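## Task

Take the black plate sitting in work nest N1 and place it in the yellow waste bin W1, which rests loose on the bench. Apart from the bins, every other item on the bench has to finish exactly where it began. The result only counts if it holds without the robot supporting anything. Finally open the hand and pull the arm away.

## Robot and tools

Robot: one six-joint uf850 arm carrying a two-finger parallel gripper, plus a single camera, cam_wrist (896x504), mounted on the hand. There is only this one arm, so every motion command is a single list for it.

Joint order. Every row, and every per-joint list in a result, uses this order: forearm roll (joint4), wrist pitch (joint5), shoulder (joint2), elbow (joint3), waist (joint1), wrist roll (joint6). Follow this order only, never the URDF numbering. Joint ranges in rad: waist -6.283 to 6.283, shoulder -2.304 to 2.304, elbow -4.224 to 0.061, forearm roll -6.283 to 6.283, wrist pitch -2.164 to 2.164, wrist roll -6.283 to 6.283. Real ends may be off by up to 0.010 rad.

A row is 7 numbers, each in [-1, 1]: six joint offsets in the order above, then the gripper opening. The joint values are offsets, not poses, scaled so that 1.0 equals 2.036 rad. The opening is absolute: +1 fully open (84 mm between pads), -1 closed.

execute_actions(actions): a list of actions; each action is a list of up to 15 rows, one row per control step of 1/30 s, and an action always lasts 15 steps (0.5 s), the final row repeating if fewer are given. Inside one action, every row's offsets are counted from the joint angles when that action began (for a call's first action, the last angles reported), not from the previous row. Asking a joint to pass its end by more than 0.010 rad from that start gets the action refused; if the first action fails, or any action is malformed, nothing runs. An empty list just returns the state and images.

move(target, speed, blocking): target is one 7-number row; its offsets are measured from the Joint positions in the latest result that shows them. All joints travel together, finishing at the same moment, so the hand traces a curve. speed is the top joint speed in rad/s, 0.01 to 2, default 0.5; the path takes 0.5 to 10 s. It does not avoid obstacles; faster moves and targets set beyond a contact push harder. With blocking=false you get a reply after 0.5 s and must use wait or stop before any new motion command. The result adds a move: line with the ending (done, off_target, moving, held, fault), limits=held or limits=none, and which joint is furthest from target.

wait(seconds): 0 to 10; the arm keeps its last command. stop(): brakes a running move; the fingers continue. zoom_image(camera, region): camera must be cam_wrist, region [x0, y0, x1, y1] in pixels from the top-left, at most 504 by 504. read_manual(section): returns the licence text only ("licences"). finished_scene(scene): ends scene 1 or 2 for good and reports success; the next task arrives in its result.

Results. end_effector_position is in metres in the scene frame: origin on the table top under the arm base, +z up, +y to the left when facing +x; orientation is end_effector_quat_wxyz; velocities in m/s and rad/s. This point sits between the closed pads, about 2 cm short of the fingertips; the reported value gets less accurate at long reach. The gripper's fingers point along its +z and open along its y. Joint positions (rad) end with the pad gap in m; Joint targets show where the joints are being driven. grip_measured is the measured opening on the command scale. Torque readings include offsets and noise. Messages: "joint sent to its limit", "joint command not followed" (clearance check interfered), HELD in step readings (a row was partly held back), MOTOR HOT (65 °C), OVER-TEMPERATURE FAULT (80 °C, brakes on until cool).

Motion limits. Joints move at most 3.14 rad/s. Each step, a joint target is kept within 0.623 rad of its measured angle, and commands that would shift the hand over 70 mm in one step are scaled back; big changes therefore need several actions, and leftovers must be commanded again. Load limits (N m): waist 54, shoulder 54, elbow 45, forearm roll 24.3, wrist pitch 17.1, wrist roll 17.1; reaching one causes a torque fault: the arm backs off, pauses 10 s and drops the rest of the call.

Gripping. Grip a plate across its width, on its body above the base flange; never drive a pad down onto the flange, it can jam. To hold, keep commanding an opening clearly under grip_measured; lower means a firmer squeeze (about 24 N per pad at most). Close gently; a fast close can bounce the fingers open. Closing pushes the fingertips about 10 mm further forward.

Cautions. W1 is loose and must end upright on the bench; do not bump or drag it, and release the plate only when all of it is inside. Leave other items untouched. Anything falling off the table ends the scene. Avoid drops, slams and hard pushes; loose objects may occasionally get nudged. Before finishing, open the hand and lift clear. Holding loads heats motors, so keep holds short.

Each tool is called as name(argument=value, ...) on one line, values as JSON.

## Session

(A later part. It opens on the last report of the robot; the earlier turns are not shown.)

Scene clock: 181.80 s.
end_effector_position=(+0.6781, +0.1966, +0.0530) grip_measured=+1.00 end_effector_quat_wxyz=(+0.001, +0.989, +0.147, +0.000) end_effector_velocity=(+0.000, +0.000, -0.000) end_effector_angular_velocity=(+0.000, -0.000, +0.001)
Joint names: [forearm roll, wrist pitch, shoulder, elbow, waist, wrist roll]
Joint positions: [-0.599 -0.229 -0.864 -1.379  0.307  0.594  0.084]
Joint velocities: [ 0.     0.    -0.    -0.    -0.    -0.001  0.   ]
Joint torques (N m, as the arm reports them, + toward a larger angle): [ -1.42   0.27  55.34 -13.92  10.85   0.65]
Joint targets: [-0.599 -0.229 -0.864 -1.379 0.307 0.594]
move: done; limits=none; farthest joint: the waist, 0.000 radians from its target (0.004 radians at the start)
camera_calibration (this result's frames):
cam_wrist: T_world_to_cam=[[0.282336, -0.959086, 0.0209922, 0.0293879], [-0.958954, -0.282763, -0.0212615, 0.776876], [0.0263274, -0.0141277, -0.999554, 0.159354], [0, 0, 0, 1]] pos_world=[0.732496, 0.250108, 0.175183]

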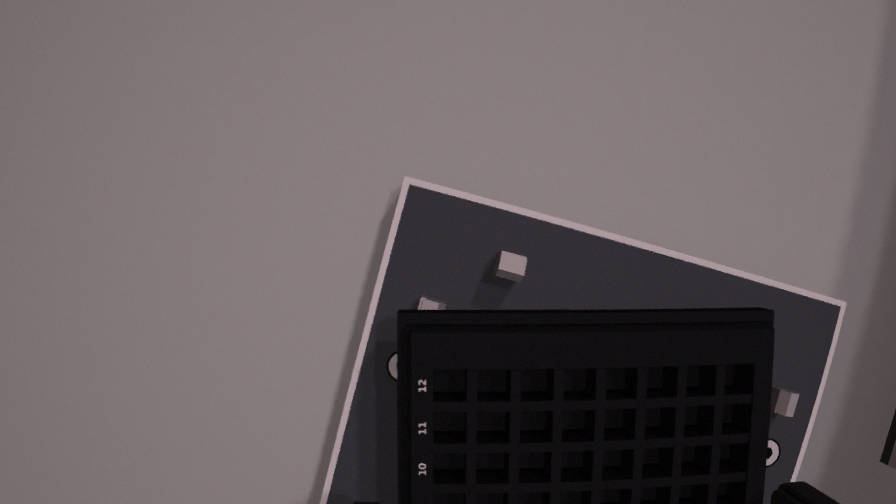

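move(target=[0,0,0,0,-0.0017,0.006,1], speed=0.02)

move(target=[-0.005,0.002,-0.0056,-0.0033,-0.0006,0.0047,1], speed=0.015)

move(target=[0,0,0,0,0,0,0.4])

Scene clock: 185.33 s.
end_effector_position=(+0.6788, +0.1942, +0.0527) grip_measured=+1.00 end_effector_quat_wxyz=(+0.002, +0.990, +0.139, +0.000) end_effector_velocity=(-0.000, -0.001, -0.000) end_effector_angular_velocity=(-0.000, +0.000, -0.003)
Joint names: [forearm roll, wrist pitch, shoulder, elbow, waist, wrist roll]
Joint positions: [-0.599 -0.229 -0.864 -1.379  0.303  0.606  0.084]
Joint velocities: [-0.     0.001  0.     0.001 -0.001  0.002  0.   ]
Joint torques (N m, as the arm reports them, + toward a larger angle): [ -2.15   0.02  54.37 -13.68  11.76   0.34]
Joint targets: [-0.599 -0.229 -0.864 -1.379 0.303 0.606]
move: done; limits=none; farthest joint: the waist, 0.000 radians from its target (0.003 radians at the start)
camera_calibration (this result's frames):
cam_wrist: T_world_to_cam=[[0.267641, -0.963265, 0.0220964, 0.0376924], [-0.963166, -0.268094, -0.0209225, 0.776791], [0.0260778, -0.0156828, -0.999537, 0.159504], [0, 0, 0, 1]] pos_world=[0.73393, 0.247062, 0.17485]

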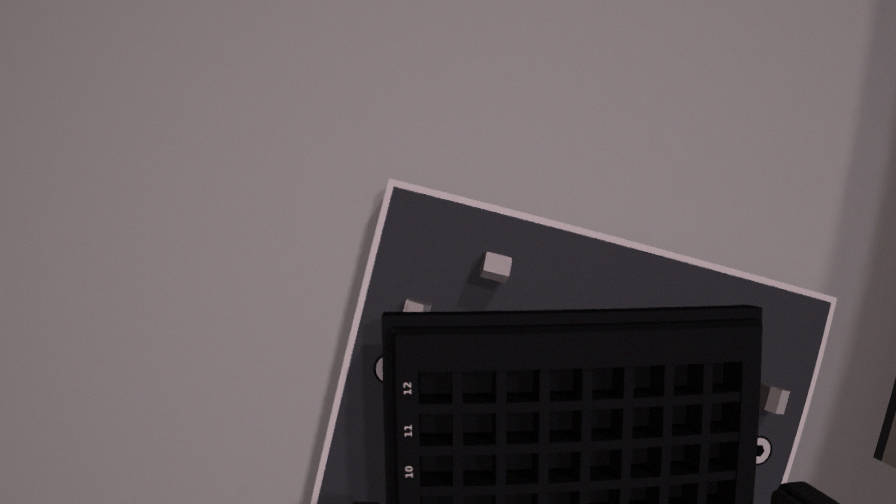

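Scene clock: 186.30 s.
end_effector_position=(+0.6786, +0.1940, +0.0476) grip_measured=+1.00 end_effector_quat_wxyz=(+0.002, +0.990, +0.139, -0.000) end_effector_velocity=(+0.000, -0.000, -0.001) end_effector_angular_velocity=(+0.000, -0.001, -0.000)
Joint names: [forearm roll, wrist pitch, shoulder, elbow, waist, wrist roll]
Joint positions: [-0.609 -0.225 -0.876 -1.386  0.302  0.615  0.084]
Joint velocities: [-0.002  0.001 -0.001 -0.001 -0.001  0.002  0.   ]
Joint torques (N m, as the arm reports them, + toward a larger angle): [ -1.66   0.13  52.6  -14.74  11.51   0.37]
Joint targets: [-0.610 -0.225 -0.876 -1.386 0.302 0.615]
move: done; limits=none; farthest joint: the waist, 0.000 radians from its target (0.001 radians at the start)
camera_calibration (this result's frames):
cam_wrist: T_world_to_cam=[[0.267457, -0.963316, 0.02212, 0.037803], [-0.963221, -0.267908, -0.0207756, 0.776443], [0.0259396, -0.0157498, -0.999539, 0.154428], [0, 0, 0, 1]] pos_world=[0.733769, 0.246863, 0.169652]

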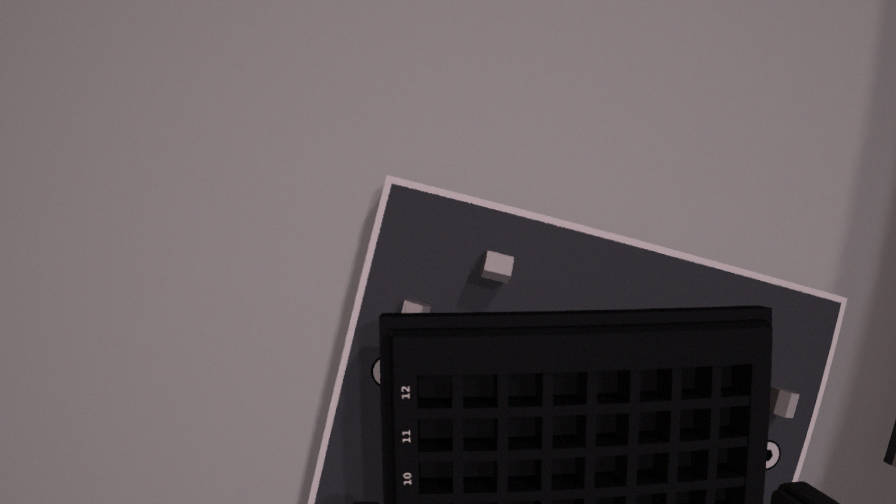

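Scene clock: 186.80 s.
end_effector_position=(+0.6786, +0.1940, +0.0476) grip_measured=+0.87 end_effector_quat_wxyz=(+0.002, +0.990, +0.139, +0.000) end_effector_velocity=(-0.000, -0.000, -0.000) end_effector_angular_velocity=(+0.000, +0.000, -0.002)
Joint names: [forearm roll, wrist pitch, shoulder, elbow, waist, wrist roll]
Joint positions: [-0.609 -0.225 -0.876 -1.386  0.302  0.615  0.079]
Joint velocities: [ 0.001  0.    -0.     0.    -0.     0.001  0.   ]
Joint torques (N m, as the arm reports them, + toward a larger angle): [ -1.45   0.34  53.41 -13.38   9.78   0.71]
Joint targets: [-0.609 -0.225 -0.876 -1.386 0.302 0.615]
move: done; limits=none; farthest joint: the waist, 0.000 radians from its target (0.000 radians at the start)
camera_calibration (this result's frames):
cam_wrist: T_world_to_cam=[[0.26744, -0.963321, 0.0221206, 0.0378087], [-0.963222, -0.267892, -0.0208959, 0.776517], [0.0260554, -0.0157187, -0.999537, 0.154394], [0, 0, 0, 1]] pos_world=[0.733824, 0.246872, 0.169712]

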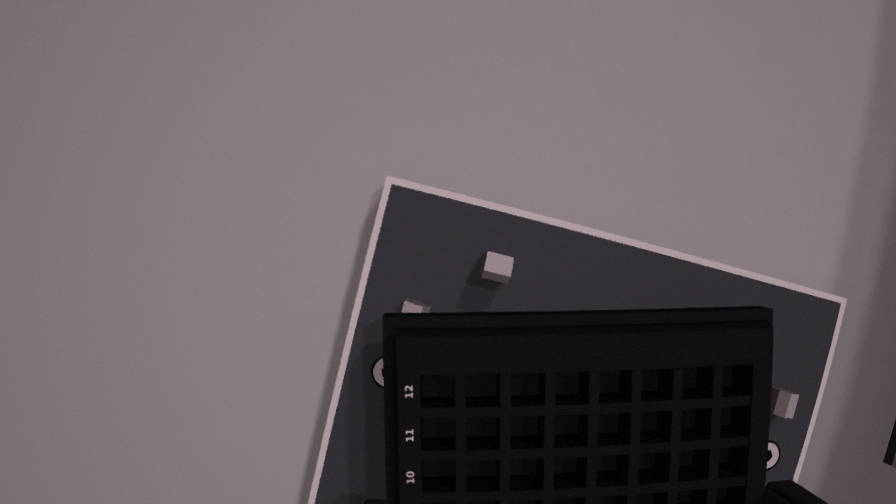

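move(target=[0.17,-0.07,0.225,0.114,0,-0.1,0.4], speed=0.4)

move(target=[0.46,-0.056,0.168,0.2514,-0.61,-0.95,0.4], speed=0.9)

move(target=[0.583,0.1005,-0.2,0,0,-0.613,0.4], speed=0.7)

Scene clock: 192.27 s.
end_effector_position=(+0.6794, +0.1763, +0.2531) grip_measured=+0.87 end_effector_quat_wxyz=(-0.021, +0.998, +0.063, +0.023) end_effector_velocity=(+0.000, +0.000, +0.002) end_effector_angular_velocity=(+0.002, -0.002, -0.002)
Joint names: [forearm roll, wrist pitch, shoulder, elbow, waist, wrist roll]
Joint positions: [-0.263 -0.368 -0.418 -1.154  0.302  0.412  0.079]
Joint velocities: [ 0.002 -0.     0.003  0.     0.001 -0.     0.   ]
Joint torques (N m, as the arm reports them, + toward a larger angle): [ -1.12   0.15  48.19 -17.81   9.55   0.42]
Joint targets: [-0.263 -0.368 -0.417 -1.154 0.302 0.412]
move: done; limits=none; farthest joint: the forearm roll, 0.001 radians from its target (0.346 radians at the start)
camera_calibration (this result's frames):
cam_wrist: T_world_to_cam=[[0.117234, -0.992875, -0.0213245, 0.134217], [-0.990873, -0.115505, -0.0694954, 0.780988], [0.0665372, 0.0292771, -0.997354, 0.323466], [0, 0, 0, 1]] pos_world=[0.736602, 0.213998, 0.379747]

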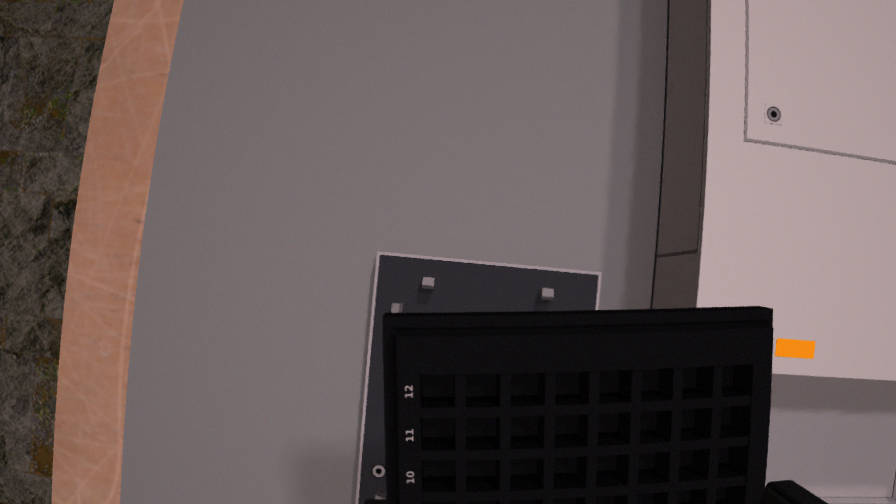

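Scene clock: 195.10 s.
end_effector_position=(+0.3762, -0.3013, +0.3151) grip_measured=+0.87 end_effector_quat_wxyz=(-0.028, +1.000, -0.001, -0.004) end_effector_velocity=(-0.001, -0.000, +0.000) end_effector_angular_velocity=(-0.000, -0.001, -0.001)
Joint names: [forearm roll, wrist pitch, shoulder, elbow, waist, wrist roll]
Joint positions: [ 0.673 -0.482 -0.076 -0.642 -0.939 -1.522  0.079]
Joint velocities: [ 0.002  0.     0.     0.001 -0.002 -0.003 -0.   ]
Joint torques (N m, as the arm reports them, + toward a larger angle): [ -1.94  -0.24  30.19 -16.34   1.54   0.49]
Joint targets: [0.673 -0.482 -0.076 -0.642 -0.940 -1.522]
move: done; limits=none; farthest joint: the forearm roll, 0.001 radians from its target (0.937 radians at the start)
camera_calibration (this result's frames):
cam_wrist: T_world_to_cam=[[-0.00906168, -0.999207, -0.0387837, -0.252015], [-0.999864, 0.00958846, -0.0134181, 0.453153], [0.0137794, 0.0386568, -0.999158, 0.442713], [0, 0, 0, 1]] pos_world=[0.444707, -0.273274, 0.438646]

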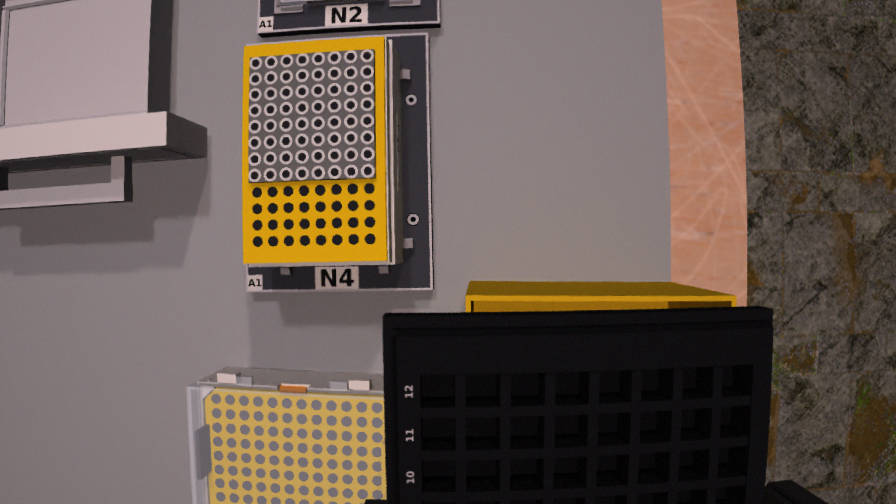

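Scene clock: 197.50 s.
end_effector_position=(+0.3320, -0.3235, +0.1604) grip_measured=+0.87 end_effector_quat_wxyz=(+0.003, +1.000, +0.004, +0.004) end_effector_velocity=(-0.001, +0.000, -0.001) end_effector_angular_velocity=(+0.000, +0.002, +0.000)
Joint names: [forearm roll, wrist pitch, shoulder, elbow, waist, wrist roll]
Joint positions: [ 1.859 -0.277 -0.483 -0.642 -0.939 -2.77   0.079]
Joint velocities: [ 0.002  0.001 -0.001  0.     0.    -0.003  0.   ]
Joint torques (N m, as the arm reports them, + toward a larger angle): [ -2.07   0.05  37.49 -10.41   0.94   0.39]
Joint targets: [1.860 -0.277 -0.483 -0.642 -0.939 -2.770]
move: done; limits=none; farthest joint: the forearm roll, 0.001 radians from its target (1.187 radians at the start)
camera_calibration (this result's frames):
cam_wrist: T_world_to_cam=[[0.000163427, -0.999693, 0.0247861, -0.293987], [-0.999568, -0.00089207, -0.029389, 0.406118], [0.0294021, -0.0247706, -0.999261, 0.263966], [0, 0, 0, 1]] pos_world=[0.398229, -0.286996, 0.282993]

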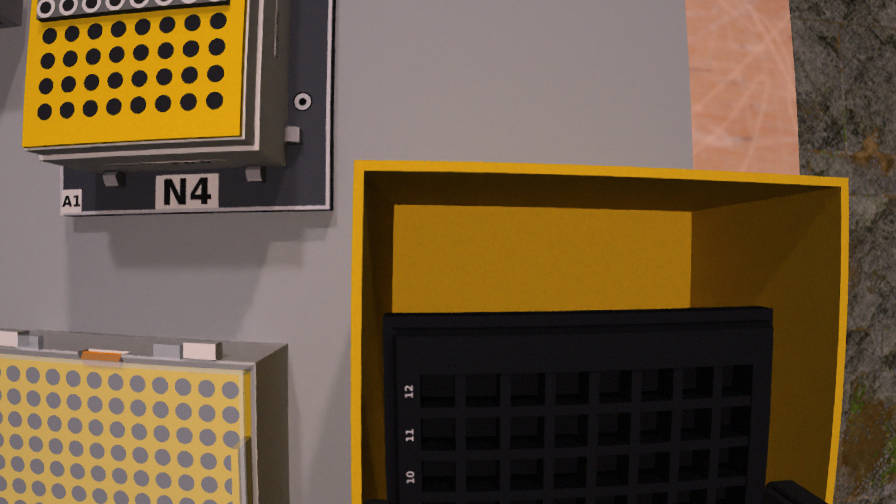

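move(target=[0,0,0,-0.015,0.008,0.018,0.4], speed=0.08)

move(target=[0.16,-0.022,-0.083,-0.034,0.018,-0.15,0.4], speed=0.2)

Scene clock: 201.33 s.
end_effector_position=(+0.3506, -0.3332, +0.1625) grip_measured=+0.87 end_effector_quat_wxyz=(+0.012, +1.000, -0.003, +0.014) end_effector_velocity=(+0.001, -0.000, +0.000) end_effector_angular_velocity=(-0.000, -0.001, +0.000)
Joint names: [forearm roll, wrist pitch, shoulder, elbow, waist, wrist roll]
Joint positions: [ 1.859 -0.277 -0.483 -0.673 -0.923 -2.733  0.079]
Joint velocities: [-0.001 -0.     0.    -0.001  0.001  0.002 -0.   ]
Joint torques (N m, as the arm reports them, + toward a larger angle): [ -1.96  -0.1   38.19 -10.44  -0.53   0.4 ]
Joint targets: [1.859 -0.277 -0.483 -0.673 -0.923 -2.733]
move: done; limits=none; farthest joint: the waist, 0.001 radians from its target (0.017 radians at the start)
camera_calibration (this result's frames):
cam_wrist: T_world_to_cam=[[-0.013888, -0.999055, 0.0411863, -0.301251], [-0.998736, 0.0118704, -0.0488333, 0.431934], [0.0482982, -0.0418124, -0.997957, 0.25279], [0, 0, 0, 1]] pos_world=[0.414995, -0.295524, 0.285774]

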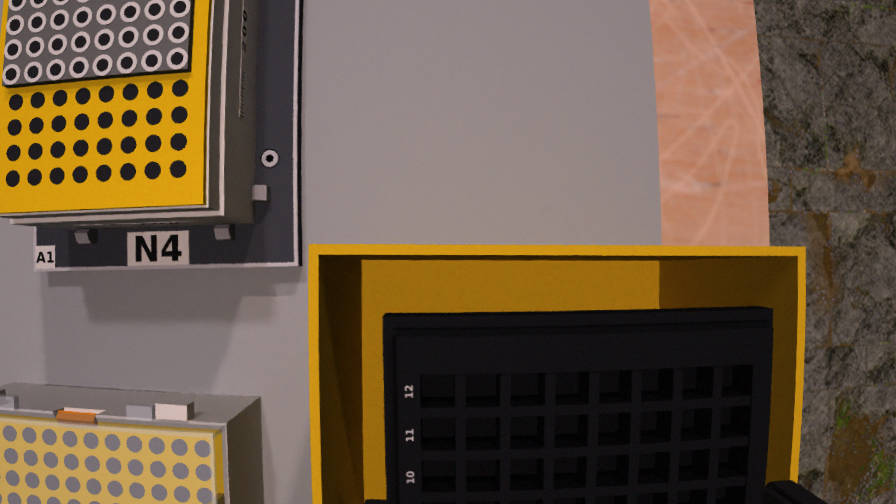

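Scene clock: 203.43 s.
end_effector_position=(+0.3530, -0.3335, +0.1025) grip_measured=+0.87 end_effector_quat_wxyz=(+0.010, +1.000, -0.002, +0.016) end_effector_velocity=(+0.000, +0.000, -0.001) end_effector_angular_velocity=(+0.000, +0.000, -0.000)
Joint names: [forearm roll, wrist pitch, shoulder, elbow, waist, wrist roll]
Joint positions: [ 2.185 -0.322 -0.652 -0.742 -0.887 -3.038  0.079]
Joint velocities: [ 0.002 -0.    -0.001 -0.     0.001 -0.001 -0.   ]
Joint torques (N m, as the arm reports them, + toward a larger angle): [-0.99 -0.19 40.16 -7.12 -1.06  0.45]
Joint targets: [2.185 -0.322 -0.652 -0.742 -0.887 -3.038]
move: done; limits=none; farthest joint: the waist, 0.000 radians from its target (0.037 radians at the start)
camera_calibration (this result's frames):
cam_wrist: T_world_to_cam=[[-0.0119168, -0.99924, 0.0371053, -0.299442], [-0.998529, 0.00992885, -0.0533068, 0.431124], [0.0528979, -0.0376859, -0.997889, 0.192452], [0, 0, 0, 1]] pos_world=[0.416741, -0.296243, 0.226138]

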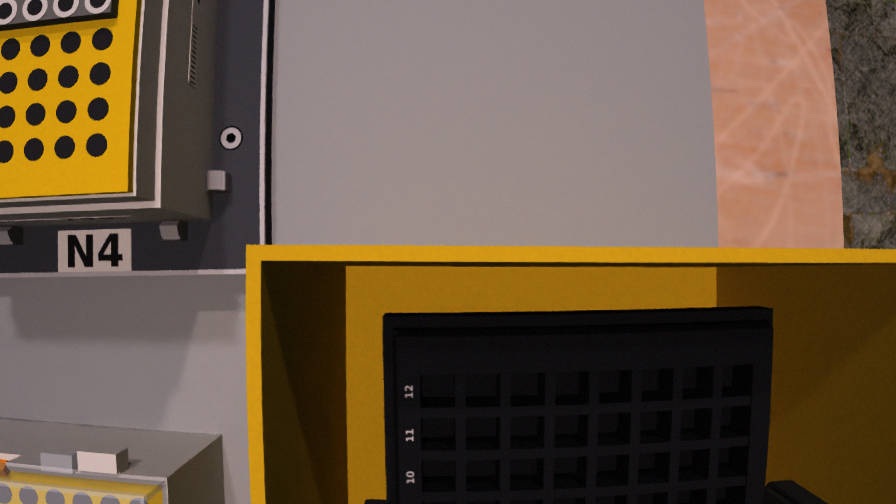

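move(target=[0,0,0,0,0,0,1])

move(target=[-0.28,0.035,0.15,0.058,-0.032,0.26,1], speed=0.4)

finished_scene(scene=1)

Scene clock: 206.30 s.
end_effector_position=(+0.3530, -0.3335, +0.1025) grip_measured=+1.00 end_effector_quat_wxyz=(+0.010, +1.000, -0.002, +0.016) end_effector_velocity=(+0.000, +0.000, -0.000) end_effector_angular_velocity=(+0.000, -0.000, +0.002)
Joint names: [forearm roll, wrist pitch, shoulder, elbow, waist, wrist roll]
Joint positions: [ 2.185 -0.322 -0.652 -0.742 -0.887 -3.038  0.084]
Joint velocities: [ 0.    -0.    -0.     0.     0.    -0.002 -0.   ]
Joint torques (N m, as the arm reports them, + toward a larger angle): [-1.64 -0.25 41.7  -7.42 -3.05  0.47]
Joint targets: [2.185 -0.322 -0.652 -0.742 -0.887 -3.038]
move: done; limits=none; farthest joint: the waist, 0.000 radians from its target (0.000 radians at the start)
camera_calibration (this result's frames):
cam_wrist: T_world_to_cam=[[-0.0119173, -0.99924, 0.0371049, -0.299442], [-0.998529, 0.00992944, -0.0533059, 0.431124], [0.052897, -0.0376856, -0.997889, 0.192451], [0, 0, 0, 1]] pos_world=[0.416741, -0.296242, 0.226137]

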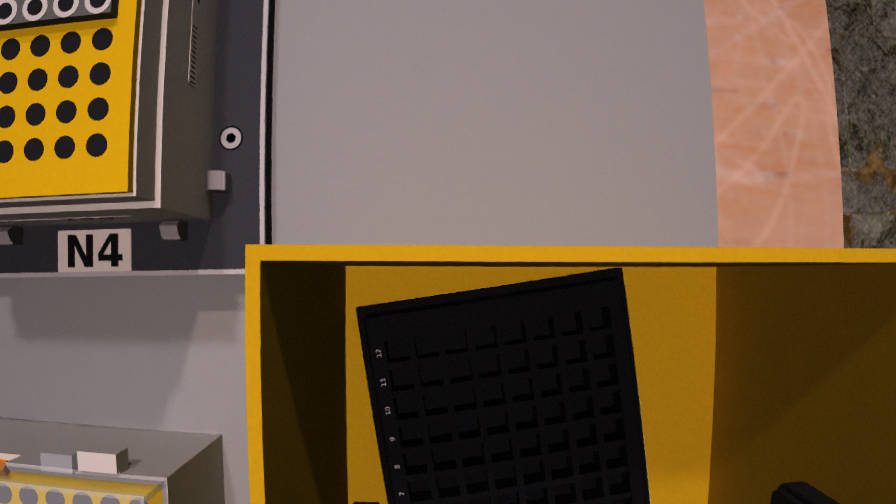

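Scene clock: 208.27 s.
end_effector_position=(+0.3474, -0.3368, +0.2095) grip_measured=+1.00 end_effector_quat_wxyz=(+0.028, +1.000, +0.001, +0.013) end_effector_velocity=(-0.000, -0.000, +0.001) end_effector_angular_velocity=(-0.002, +0.000, -0.001)
Joint names: [forearm roll, wrist pitch, shoulder, elbow, waist, wrist roll]
Joint positions: [ 1.615 -0.251 -0.347 -0.624 -0.952 -2.509  0.084]
Joint velocities: [-0.002  0.001  0.002  0.    -0.001  0.002  0.   ]
Joint torques (N m, as the arm reports them, + toward a larger angle): [ -1.44  -0.15  33.52 -11.53  -2.38   0.52]
Joint targets: [1.615 -0.251 -0.346 -0.624 -0.952 -2.509]
move: done; limits=none; farthest joint: the waist, 0.000 radians from its target (0.065 radians at the start)
camera_calibration (this result's frames):
cam_wrist: T_world_to_cam=[[-0.00693347, -0.997179, 0.0747434, -0.315667], [-0.998898, 0.00343739, -0.046802, 0.427826], [0.0464131, -0.0749856, -0.996104, 0.288701], [0, 0, 0, 1]] pos_world=[0.411766, -0.294599, 0.331193]

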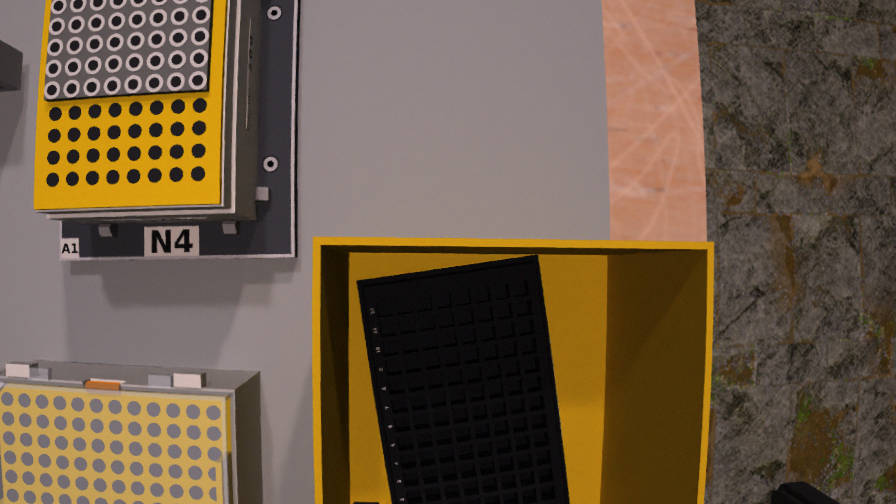

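The scene is finished: the task was done.


## Next scene

Take the white plate sitting in work nest N4 and place it in the yellow waste bin W1, which rests loose on the bench. Apart from the bins, every other item on the bench has to finish exactly where it began. The result only counts if it holds without the robot supporting anything. Finally open the hand and pull the arm away.

execute_actions(actions=[])

Scene clock: 0.00 s.
end_effector_position=(+0.4268, -0.0013, +0.2448) grip_measured=+1.00 end_effector_quat_wxyz=(-0.026, -0.604, +0.727, +0.328) end_effector_velocity=(-0.000, +0.000, -0.000) end_effector_angular_velocity=(-0.000, -0.001, +0.003)
Joint names: [forearm roll, wrist pitch, shoulder, elbow, waist, wrist roll]
Joint positions: [ 0.582 -0.771 -0.315 -0.737 -0.258  0.94   0.084]
Joint velocities: [-0.002  0.001  0.     0.     0.001 -0.001  0.   ]
Joint torques (N m, as the arm reports them, + toward a larger angle): no reading
Joint targets: [0.582 -0.771 -0.315 -0.737 -0.258 0.940]
camera_calibration (this result's frames):
cam_wrist: T_world_to_cam=[[-0.850108, 0.0560225, 0.523619, 0.26817], [0.267358, 0.90256, 0.337497, -0.125739], [-0.453691, 0.426903, -0.782252, 0.507154], [0, 0, 0, 1]] pos_world=[0.491682, -0.118042, 0.29874]

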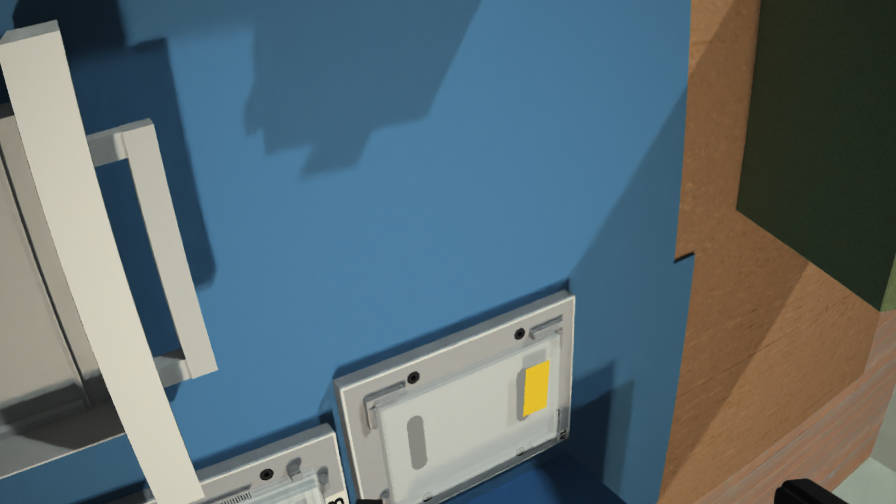

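Similar layout; use known pose [.676,-.48,-.076,-.648,-.844,-1.405]-like, a bit higher.

move(target=[0,0.143,0.206,0.131,-0.28,-1,1], speed=1)

Scene clock: 4.13 s.
end_effector_position=(+0.3539, -0.2190, +0.3235) grip_measured=+1.00 end_effector_quat_wxyz=(-0.036, +0.992, -0.118, -0.029) end_effector_velocity=(-0.000, -0.000, +0.000) end_effector_angular_velocity=(-0.000, -0.000, +0.002)
Joint names: [forearm roll, wrist pitch, shoulder, elbow, waist, wrist roll]
Joint positions: [ 0.582 -0.48   0.104 -0.47  -0.828 -1.096  0.084]
Joint velocities: [-0.    -0.     0.001  0.    -0.    -0.002 -0.   ]
Joint torques (N m, as the arm reports them, + toward a larger angle): [ -2.03   0.08  23.62 -17.2    1.74   0.36]
Joint targets: [0.582 -0.480 0.104 -0.470 -0.828 -1.096]
move: done; limits=none; farthest joint: the shoulder, 0.001 radians from its target (0.420 radians at the start)
camera_calibration (this result's frames):
cam_wrist: T_world_to_cam=[[-0.243859, -0.968706, -0.0462829, -0.0774211], [-0.969261, 0.241837, 0.0452602, 0.451157], [-0.0326509, 0.0558973, -0.997903, 0.46801], [0, 0, 0, 1]] pos_world=[0.43369, -0.210265, 0.443026]

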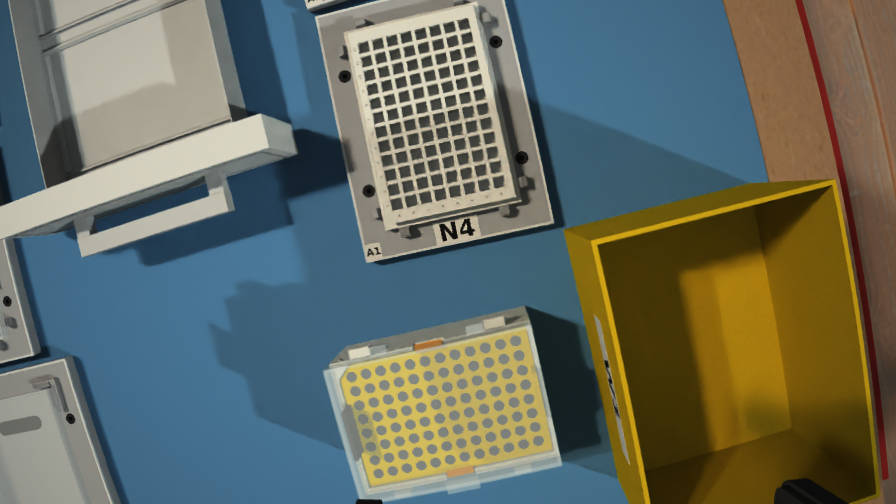

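move(target=[0.8703,0.1493,-0.3773,-0.194,0.1891,-0.815,1], speed=0.9)

Scene clock: 13.63 s.
end_effector_position=(+0.5000, -0.1999, +0.0705) grip_measured=+1.00 end_effector_quat_wxyz=(+0.000, +1.000, -0.007, -0.000) end_effector_velocity=(-0.001, +0.001, -0.001) end_effector_angular_velocity=(+0.000, +0.003, +0.000)
Joint names: [forearm roll, wrist pitch, shoulder, elbow, waist, wrist roll]
Joint positions: [ 2.354 -0.176 -0.664 -0.865 -0.443 -2.755  0.084]
Joint velocities: [ 0.003  0.001 -0.002  0.     0.001 -0.002 -0.   ]
Joint torques (N m, as the arm reports them, + toward a larger angle): [-2.21 -0.19 44.03 -8.53  1.44  0.38]
Joint targets: [2.354 -0.176 -0.664 -0.865 -0.443 -2.755]
move: done; limits=none; farthest joint: the wrist roll, 0.001 radians from its target (1.659 radians at the start)
camera_calibration (this result's frames):
cam_wrist: T_world_to_cam=[[-0.0220913, -0.999589, 0.0182628, -0.156618], [-0.999536, 0.0216992, -0.0213964, 0.575442], [0.0209913, -0.018727, -0.999604, 0.177695], [0, 0, 0, 1]] pos_world=[0.567985, -0.165713, 0.192797]

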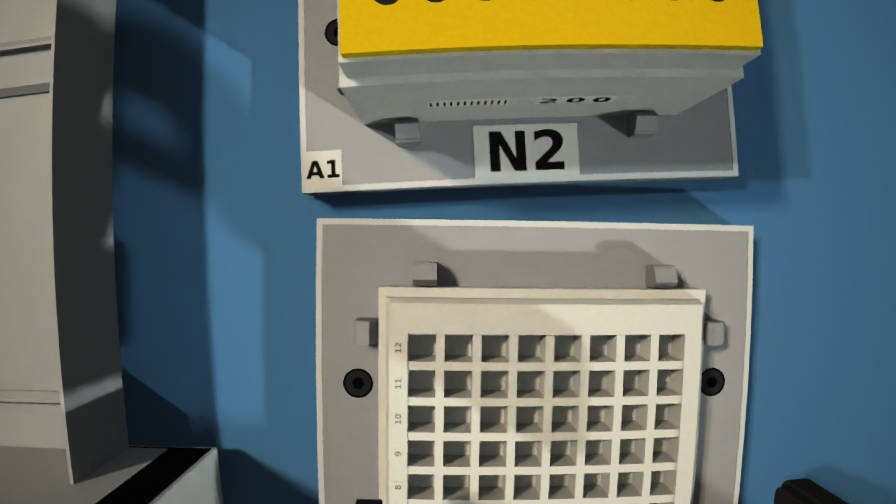

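move(target=[0.0666,-0.0111,-0.031,-0.0152,0.0065,-0.0515,1], speed=0.12)

Scene clock: 20.03 s.
end_effector_position=(+0.5000, -0.1963, +0.0461) grip_measured=+1.00 end_effector_quat_wxyz=(+0.000, +1.000, -0.017, +0.000) end_effector_velocity=(-0.000, +0.000, -0.000) end_effector_angular_velocity=(+0.000, +0.001, +0.000)
Joint names: [forearm roll, wrist pitch, shoulder, elbow, waist, wrist roll]
Joint positions: [ 2.489 -0.198 -0.727 -0.896 -0.43  -2.859  0.084]
Joint velocities: [ 0.001  0.001 -0.001 -0.     0.    -0.001  0.   ]
Joint torques (N m, as the arm reports them, + toward a larger angle): [-1.43 -0.05 46.04 -7.98  1.24  0.54]
Joint targets: [2.489 -0.198 -0.727 -0.896 -0.430 -2.859]
move: done; limits=none; farthest joint: the forearm roll, 0.001 radians from its target (0.136 radians at the start)
camera_calibration (this result's frames):
cam_wrist: T_world_to_cam=[[-0.0418931, -0.998953, 0.0184064, -0.142584], [-0.998908, 0.0414952, -0.0214911, 0.57847], [0.0207048, -0.0192866, -0.9996, 0.153428], [0, 0, 0, 1]] pos_world=[0.568688, -0.16348, 0.168422]

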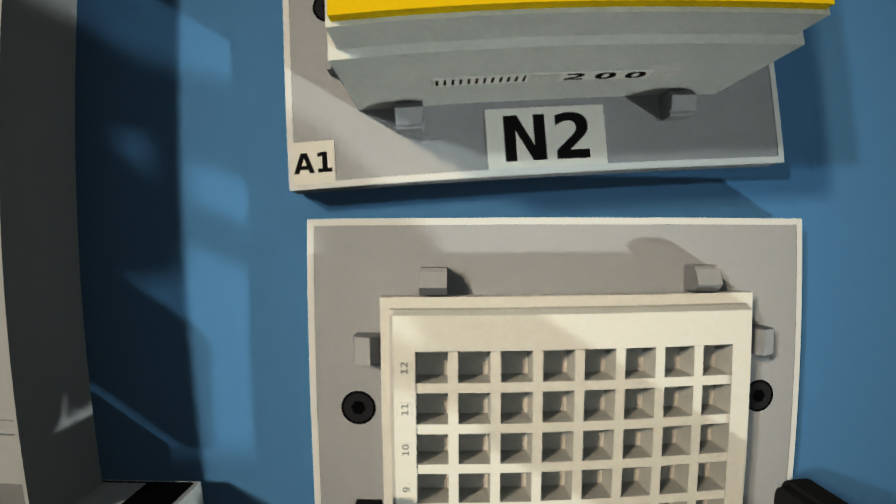

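Need +2 mm y, then down 6.5 mm.

move(target=[0,0,0,0,0.0019,0.002,1], speed=0.02)

move(target=[0.014,-0.0032,-0.0084,-0.0043,0.0009,-0.013,1], speed=0.03)

move(target=[0,0,0,0,0,0,0.4])

Scene clock: 23.13 s.
end_effector_position=(+0.5007, -0.1943, +0.0459) grip_measured=+1.00 end_effector_quat_wxyz=(-0.000, +1.000, -0.017, +0.000) end_effector_velocity=(+0.000, +0.000, -0.000) end_effector_angular_velocity=(+0.000, +0.000, +0.000)
Joint names: [forearm roll, wrist pitch, shoulder, elbow, waist, wrist roll]
Joint positions: [ 2.489 -0.198 -0.727 -0.896 -0.426 -2.855  0.084]
Joint velocities: [-0.     0.    -0.    -0.     0.001  0.001  0.   ]
Joint torques (N m, as the arm reports them, + toward a larger angle): [-1.96  0.18 44.81 -7.89 -1.12  0.41]
Joint targets: [2.489 -0.198 -0.727 -0.896 -0.426 -2.855]
move: done; limits=none; farthest joint: the waist, 0.000 radians from its target (0.003 radians at the start)
camera_calibration (this result's frames):
cam_wrist: T_world_to_cam=[[-0.0423198, -0.998958, 0.0171107, -0.140295], [-0.998888, 0.0419485, -0.0215062, 0.579169], [0.020766, -0.0180018, -0.999622, 0.153453], [0, 0, 0, 1]] pos_world=[0.569402, -0.161681, 0.168252]

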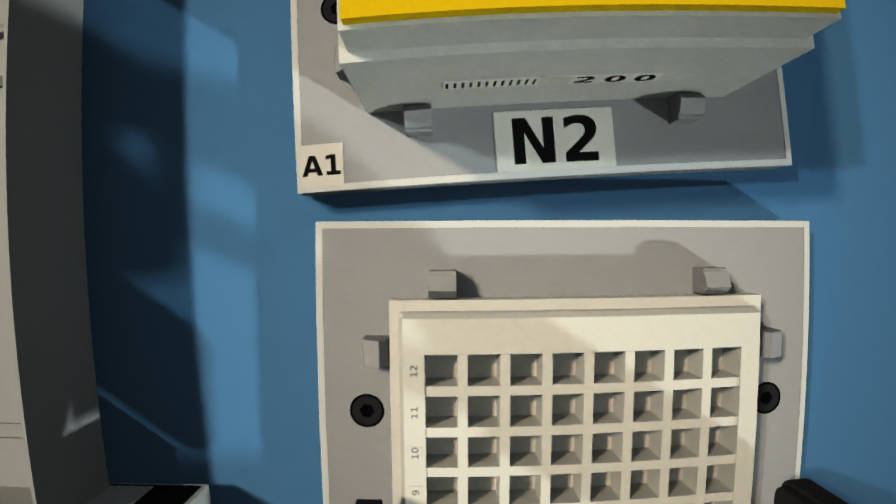

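Scene clock: 24.37 s.
end_effector_position=(+0.5004, -0.1941, +0.0394) grip_measured=+1.00 end_effector_quat_wxyz=(-0.000, +1.000, -0.018, +0.000) end_effector_velocity=(-0.000, -0.000, -0.000) end_effector_angular_velocity=(-0.000, +0.000, -0.001)
Joint names: [forearm roll, wrist pitch, shoulder, elbow, waist, wrist roll]
Joint positions: [ 2.517 -0.205 -0.744 -0.905 -0.424 -2.882  0.084]
Joint velocities: [ 0.001  0.    -0.001 -0.    -0.     0.    -0.   ]
Joint torques (N m, as the arm reports them, + toward a larger angle): [-1.46  0.27 43.2  -8.13  2.41  0.48]
Joint targets: [2.517 -0.205 -0.744 -0.905 -0.424 -2.882]
move: done; limits=none; farthest joint: the waist, 0.000 radians from its target (0.002 radians at the start)
camera_calibration (this result's frames):
cam_wrist: T_world_to_cam=[[-0.0430406, -0.998923, 0.0173419, -0.139627], [-0.998856, 0.0426631, -0.0215813, 0.578777], [0.0208182, -0.0182509, -0.999617, 0.146882], [0, 0, 0, 1]] pos_world=[0.569047, -0.161488, 0.161738]

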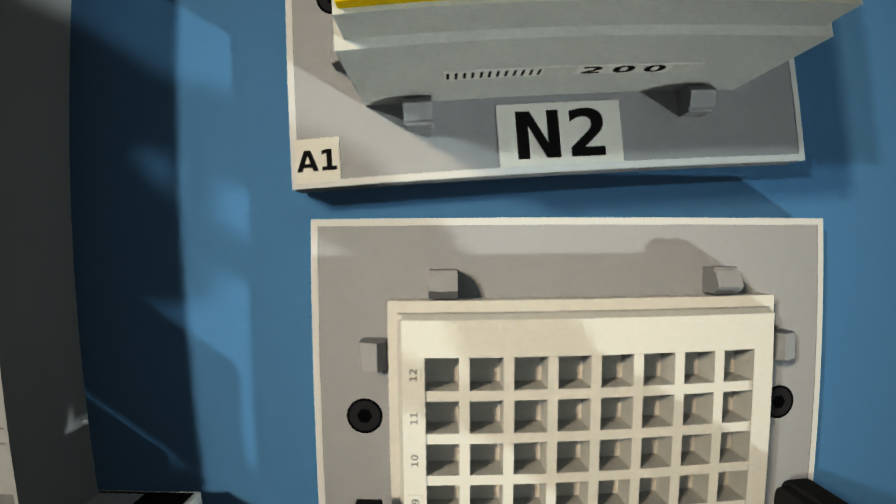

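Scene clock: 24.87 s.
end_effector_position=(+0.5004, -0.1942, +0.0395) grip_measured=+0.85 end_effector_quat_wxyz=(-0.000, +1.000, -0.018, +0.000) end_effector_velocity=(+0.000, -0.000, -0.000) end_effector_angular_velocity=(+0.000, -0.000, +0.002)
Joint names: [forearm roll, wrist pitch, shoulder, elbow, waist, wrist roll]
Joint positions: [ 2.517 -0.205 -0.744 -0.905 -0.424 -2.882  0.078]
Joint velocities: [-0.001 -0.    -0.    -0.001 -0.    -0.001  0.   ]
Joint torques (N m, as the arm reports them, + toward a larger angle): [-2.09 -0.68 37.06 -8.26  1.37  0.24]
Joint targets: [2.517 -0.205 -0.744 -0.905 -0.424 -2.882]
move: done; limits=none; farthest joint: the waist, 0.000 radians from its target (0.000 radians at the start)
camera_calibration (this result's frames):
cam_wrist: T_world_to_cam=[[-0.0430429, -0.99892, 0.0174757, -0.139692], [-0.998856, 0.0426624, -0.0215892, 0.578825], [0.0208203, -0.018385, -0.999614, 0.146945], [0, 0, 0, 1]] pos_world=[0.569091, -0.161534, 0.161826]

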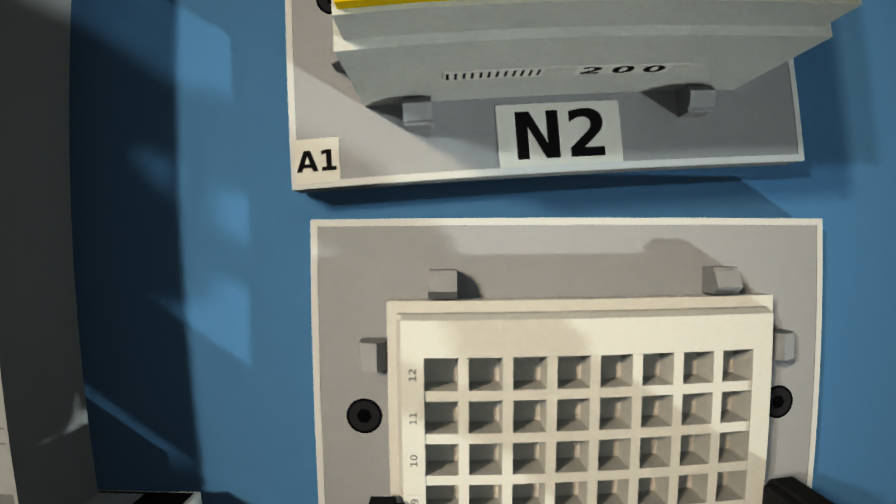

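move(target=[-0.33,0.055,0.185,0.092,-0.02,0.31,0.4], speed=0.4)

move(target=[0.007,-0.0904,-0.057,0.037,-0.233,-0.255,0.4], speed=0.45)

Scene clock: 29.87 s.
end_effector_position=(+0.4973, -0.2061, +0.1765) grip_measured=+0.84 end_effector_quat_wxyz=(+0.030, +0.999, -0.009, +0.015) end_effector_velocity=(+0.000, -0.000, +0.001) end_effector_angular_velocity=(-0.001, -0.001, -0.002)
Joint names: [forearm roll, wrist pitch, shoulder, elbow, waist, wrist roll]
Joint positions: [ 1.846 -0.093 -0.367 -0.717 -0.465 -2.251  0.078]
Joint velocities: [-0.001  0.     0.002  0.    -0.001  0.002  0.   ]
Joint torques (N m, as the arm reports them, + toward a larger angle): [ -1.91  -0.05  39.8  -12.12   1.98   0.58]
Joint targets: [1.846 -0.093 -0.367 -0.717 -0.465 -2.251]
move: done; limits=none; farthest joint: the forearm roll, 0.001 radians from its target (0.672 radians at the start)
camera_calibration (this result's frames):
cam_wrist: T_world_to_cam=[[-0.0281198, -0.996626, 0.0771155, -0.171585], [-0.99831, 0.0240752, -0.0528864, 0.580642], [0.0508513, -0.0784724, -0.995619, 0.255681], [0, 0, 0, 1]] pos_world=[0.561834, -0.164921, 0.2985]

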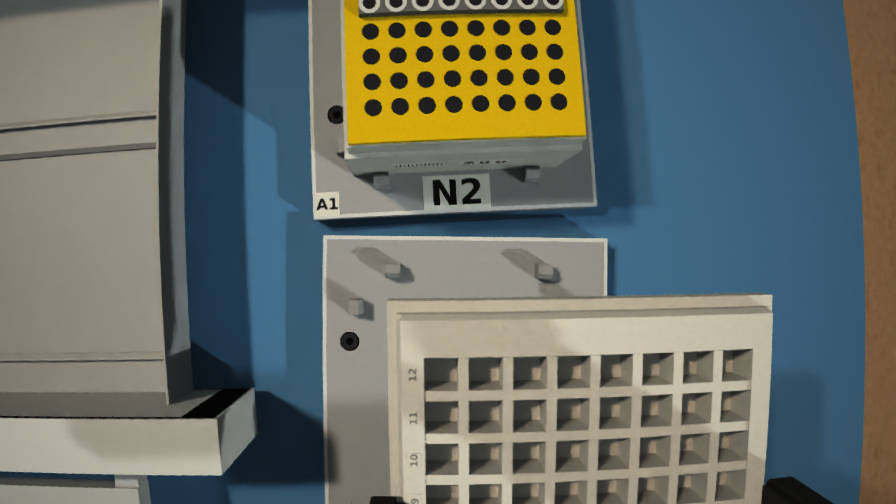

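Scene clock: 31.57 s.
end_effector_position=(+0.3319, -0.3230, +0.1601) grip_measured=+0.84 end_effector_quat_wxyz=(+0.003, +1.000, +0.004, +0.004) end_effector_velocity=(-0.002, -0.000, -0.000) end_effector_angular_velocity=(+0.000, +0.000, -0.002)
Joint names: [forearm roll, wrist pitch, shoulder, elbow, waist, wrist roll]
Joint positions: [ 1.86  -0.277 -0.483 -0.642 -0.939 -2.77   0.078]
Joint velocities: [ 0.001 -0.001 -0.001  0.001 -0.003 -0.002  0.   ]
Joint torques (N m, as the arm reports them, + toward a larger angle): [ -1.58   0.14  35.29 -10.78  -1.17   0.58]
Joint targets: [1.860 -0.277 -0.483 -0.642 -0.939 -2.770]
move: done; limits=none; farthest joint: the waist, 0.001 radians from its target (0.475 radians at the start)
camera_calibration (this result's frames):
cam_wrist: T_world_to_cam=[[0.000149363, -0.999706, 0.0242585, -0.293414], [-0.999588, -0.000845322, -0.0286815, 0.405952], [0.0286936, -0.0242443, -0.999294, 0.264114], [0, 0, 0, 1]] pos_world=[0.39825, -0.286581, 0.282688]

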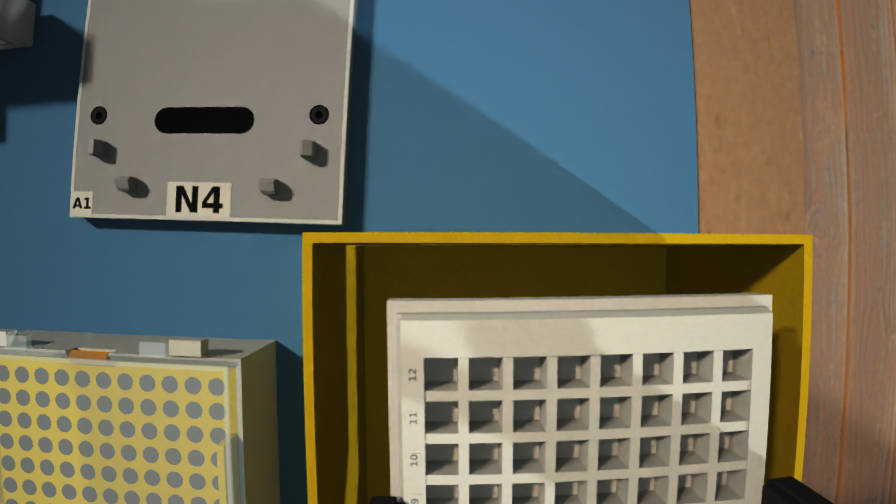

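move(target=[0.165,-0.021,-0.082,-0.032,0.018,-0.154,0.4], speed=0.25)

move(target=[0,0,0,0,0,0,1])

move(target=[-0.28,0.035,0.15,0.058,-0.032,0.26,1], speed=0.5)

Scene clock: 36.20 s.
end_effector_position=(+0.3322, -0.3230, +0.1019) grip_measured=+0.84 end_effector_quat_wxyz=(+0.002, +1.000, +0.004, +0.004) end_effector_velocity=(-0.000, -0.000, -0.000) end_effector_angular_velocity=(-0.000, -0.000, -0.002)
Joint names: [forearm roll, wrist pitch, shoulder, elbow, waist, wrist roll]
Joint positions: [ 2.196 -0.319 -0.65  -0.707 -0.902 -3.083  0.078]
Joint velocities: [ 0.003 -0.001 -0.001 -0.001 -0.    -0.001 -0.   ]
Joint torques (N m, as the arm reports them, + toward a larger angle): [-1.62 -0.11 38.54 -6.97 -0.23  0.47]
Joint targets: [2.196 -0.319 -0.650 -0.707 -0.902 -3.083]
move: done; limits=none; farthest joint: the wrist roll, 0.001 radians from its target (0.314 radians at the start)
camera_calibration (this result's frames):
cam_wrist: T_world_to_cam=[[0.000350491, -0.999742, 0.0227289, -0.291905], [-0.999571, -0.00101606, -0.0292782, 0.40454], [0.0292938, -0.0227089, -0.999313, 0.206242], [0, 0, 0, 1]] pos_world=[0.398427, -0.286735, 0.224579]

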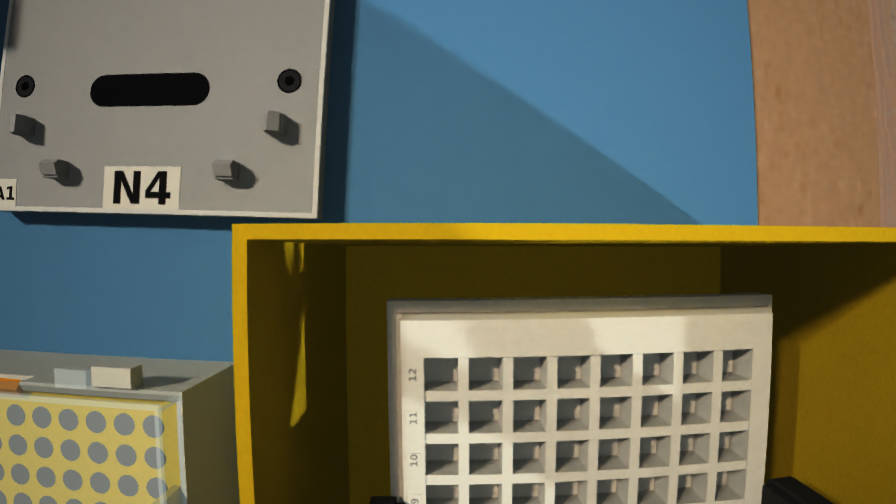

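Scene clock: 36.70 s.
end_effector_position=(+0.3322, -0.3230, +0.1019) grip_measured=+1.00 end_effector_quat_wxyz=(+0.002, +1.000, +0.004, +0.004) end_effector_velocity=(+0.000, -0.000, +0.000) end_effector_angular_velocity=(-0.000, -0.001, +0.001)
Joint names: [forearm roll, wrist pitch, shoulder, elbow, waist, wrist roll]
Joint positions: [ 2.196 -0.319 -0.65  -0.707 -0.902 -3.083  0.084]
Joint velocities: [-0.001 -0.     0.    -0.    -0.001 -0.001  0.   ]
Joint torques (N m, as the arm reports them, + toward a larger angle): [-1.67 -0.19 37.76 -7.27 -3.    0.64]
Joint targets: [2.196 -0.319 -0.650 -0.707 -0.902 -3.083]
move: done; limits=none; farthest joint: the waist, 0.000 radians from its target (0.000 radians at the start)
camera_calibration (this result's frames):
cam_wrist: T_world_to_cam=[[0.00035263, -0.999742, 0.0227326, -0.291908], [-0.999571, -0.00101838, -0.0292814, 0.404541], [0.0292969, -0.0227125, -0.999313, 0.206242], [0, 0, 0, 1]] pos_world=[0.398428, -0.286736, 0.224581]

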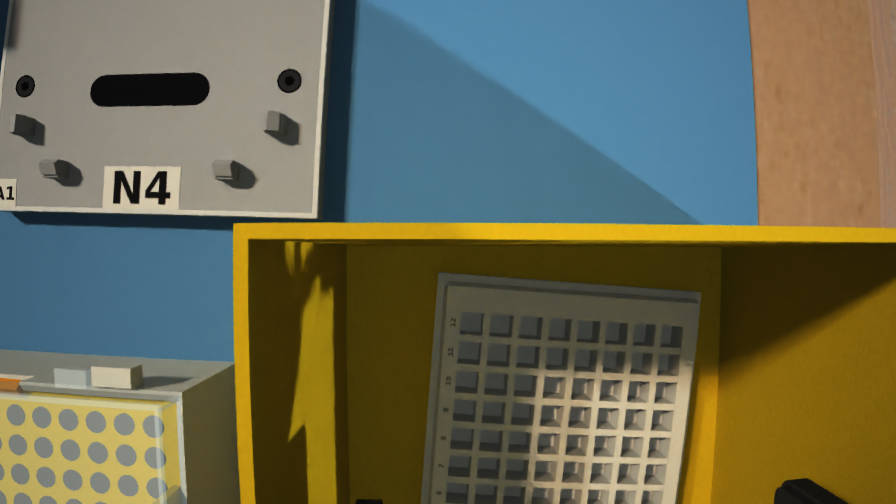

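Scene clock: 38.40 s.
end_effector_position=(+0.3278, -0.3257, +0.2058) grip_measured=+1.00 end_effector_quat_wxyz=(+0.020, +1.000, +0.007, +0.002) end_effector_velocity=(+0.000, -0.001, +0.001) end_effector_angular_velocity=(-0.001, -0.000, +0.001)
Joint names: [forearm roll, wrist pitch, shoulder, elbow, waist, wrist roll]
Joint positions: [ 1.626 -0.248 -0.345 -0.589 -0.967 -2.554  0.084]
Joint velocities: [-0.003  0.     0.002  0.    -0.001  0.001  0.   ]
Joint torques (N m, as the arm reports them, + toward a larger angle): [ -1.32   0.14  33.45 -10.63  -0.19   0.31]
Joint targets: [1.626 -0.248 -0.345 -0.589 -0.967 -2.554]
move: done; limits=none; farthest joint: the waist, 0.000 radians from its target (0.065 radians at the start)
camera_calibration (this result's frames):
cam_wrist: T_world_to_cam=[[0.00533679, -0.998255, 0.0588134, -0.305575], [-0.999664, -0.00681846, -0.025021, 0.400458], [0.0253783, -0.0586601, -0.997955, 0.299407], [0, 0, 0, 1]] pos_world=[0.394356, -0.284748, 0.326786]

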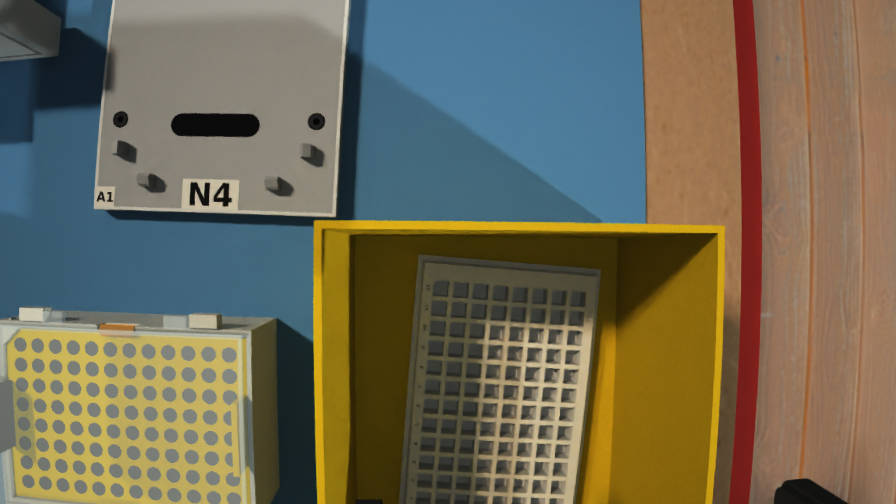

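finished_scene(scene=2)

The scene is finished: the task was done.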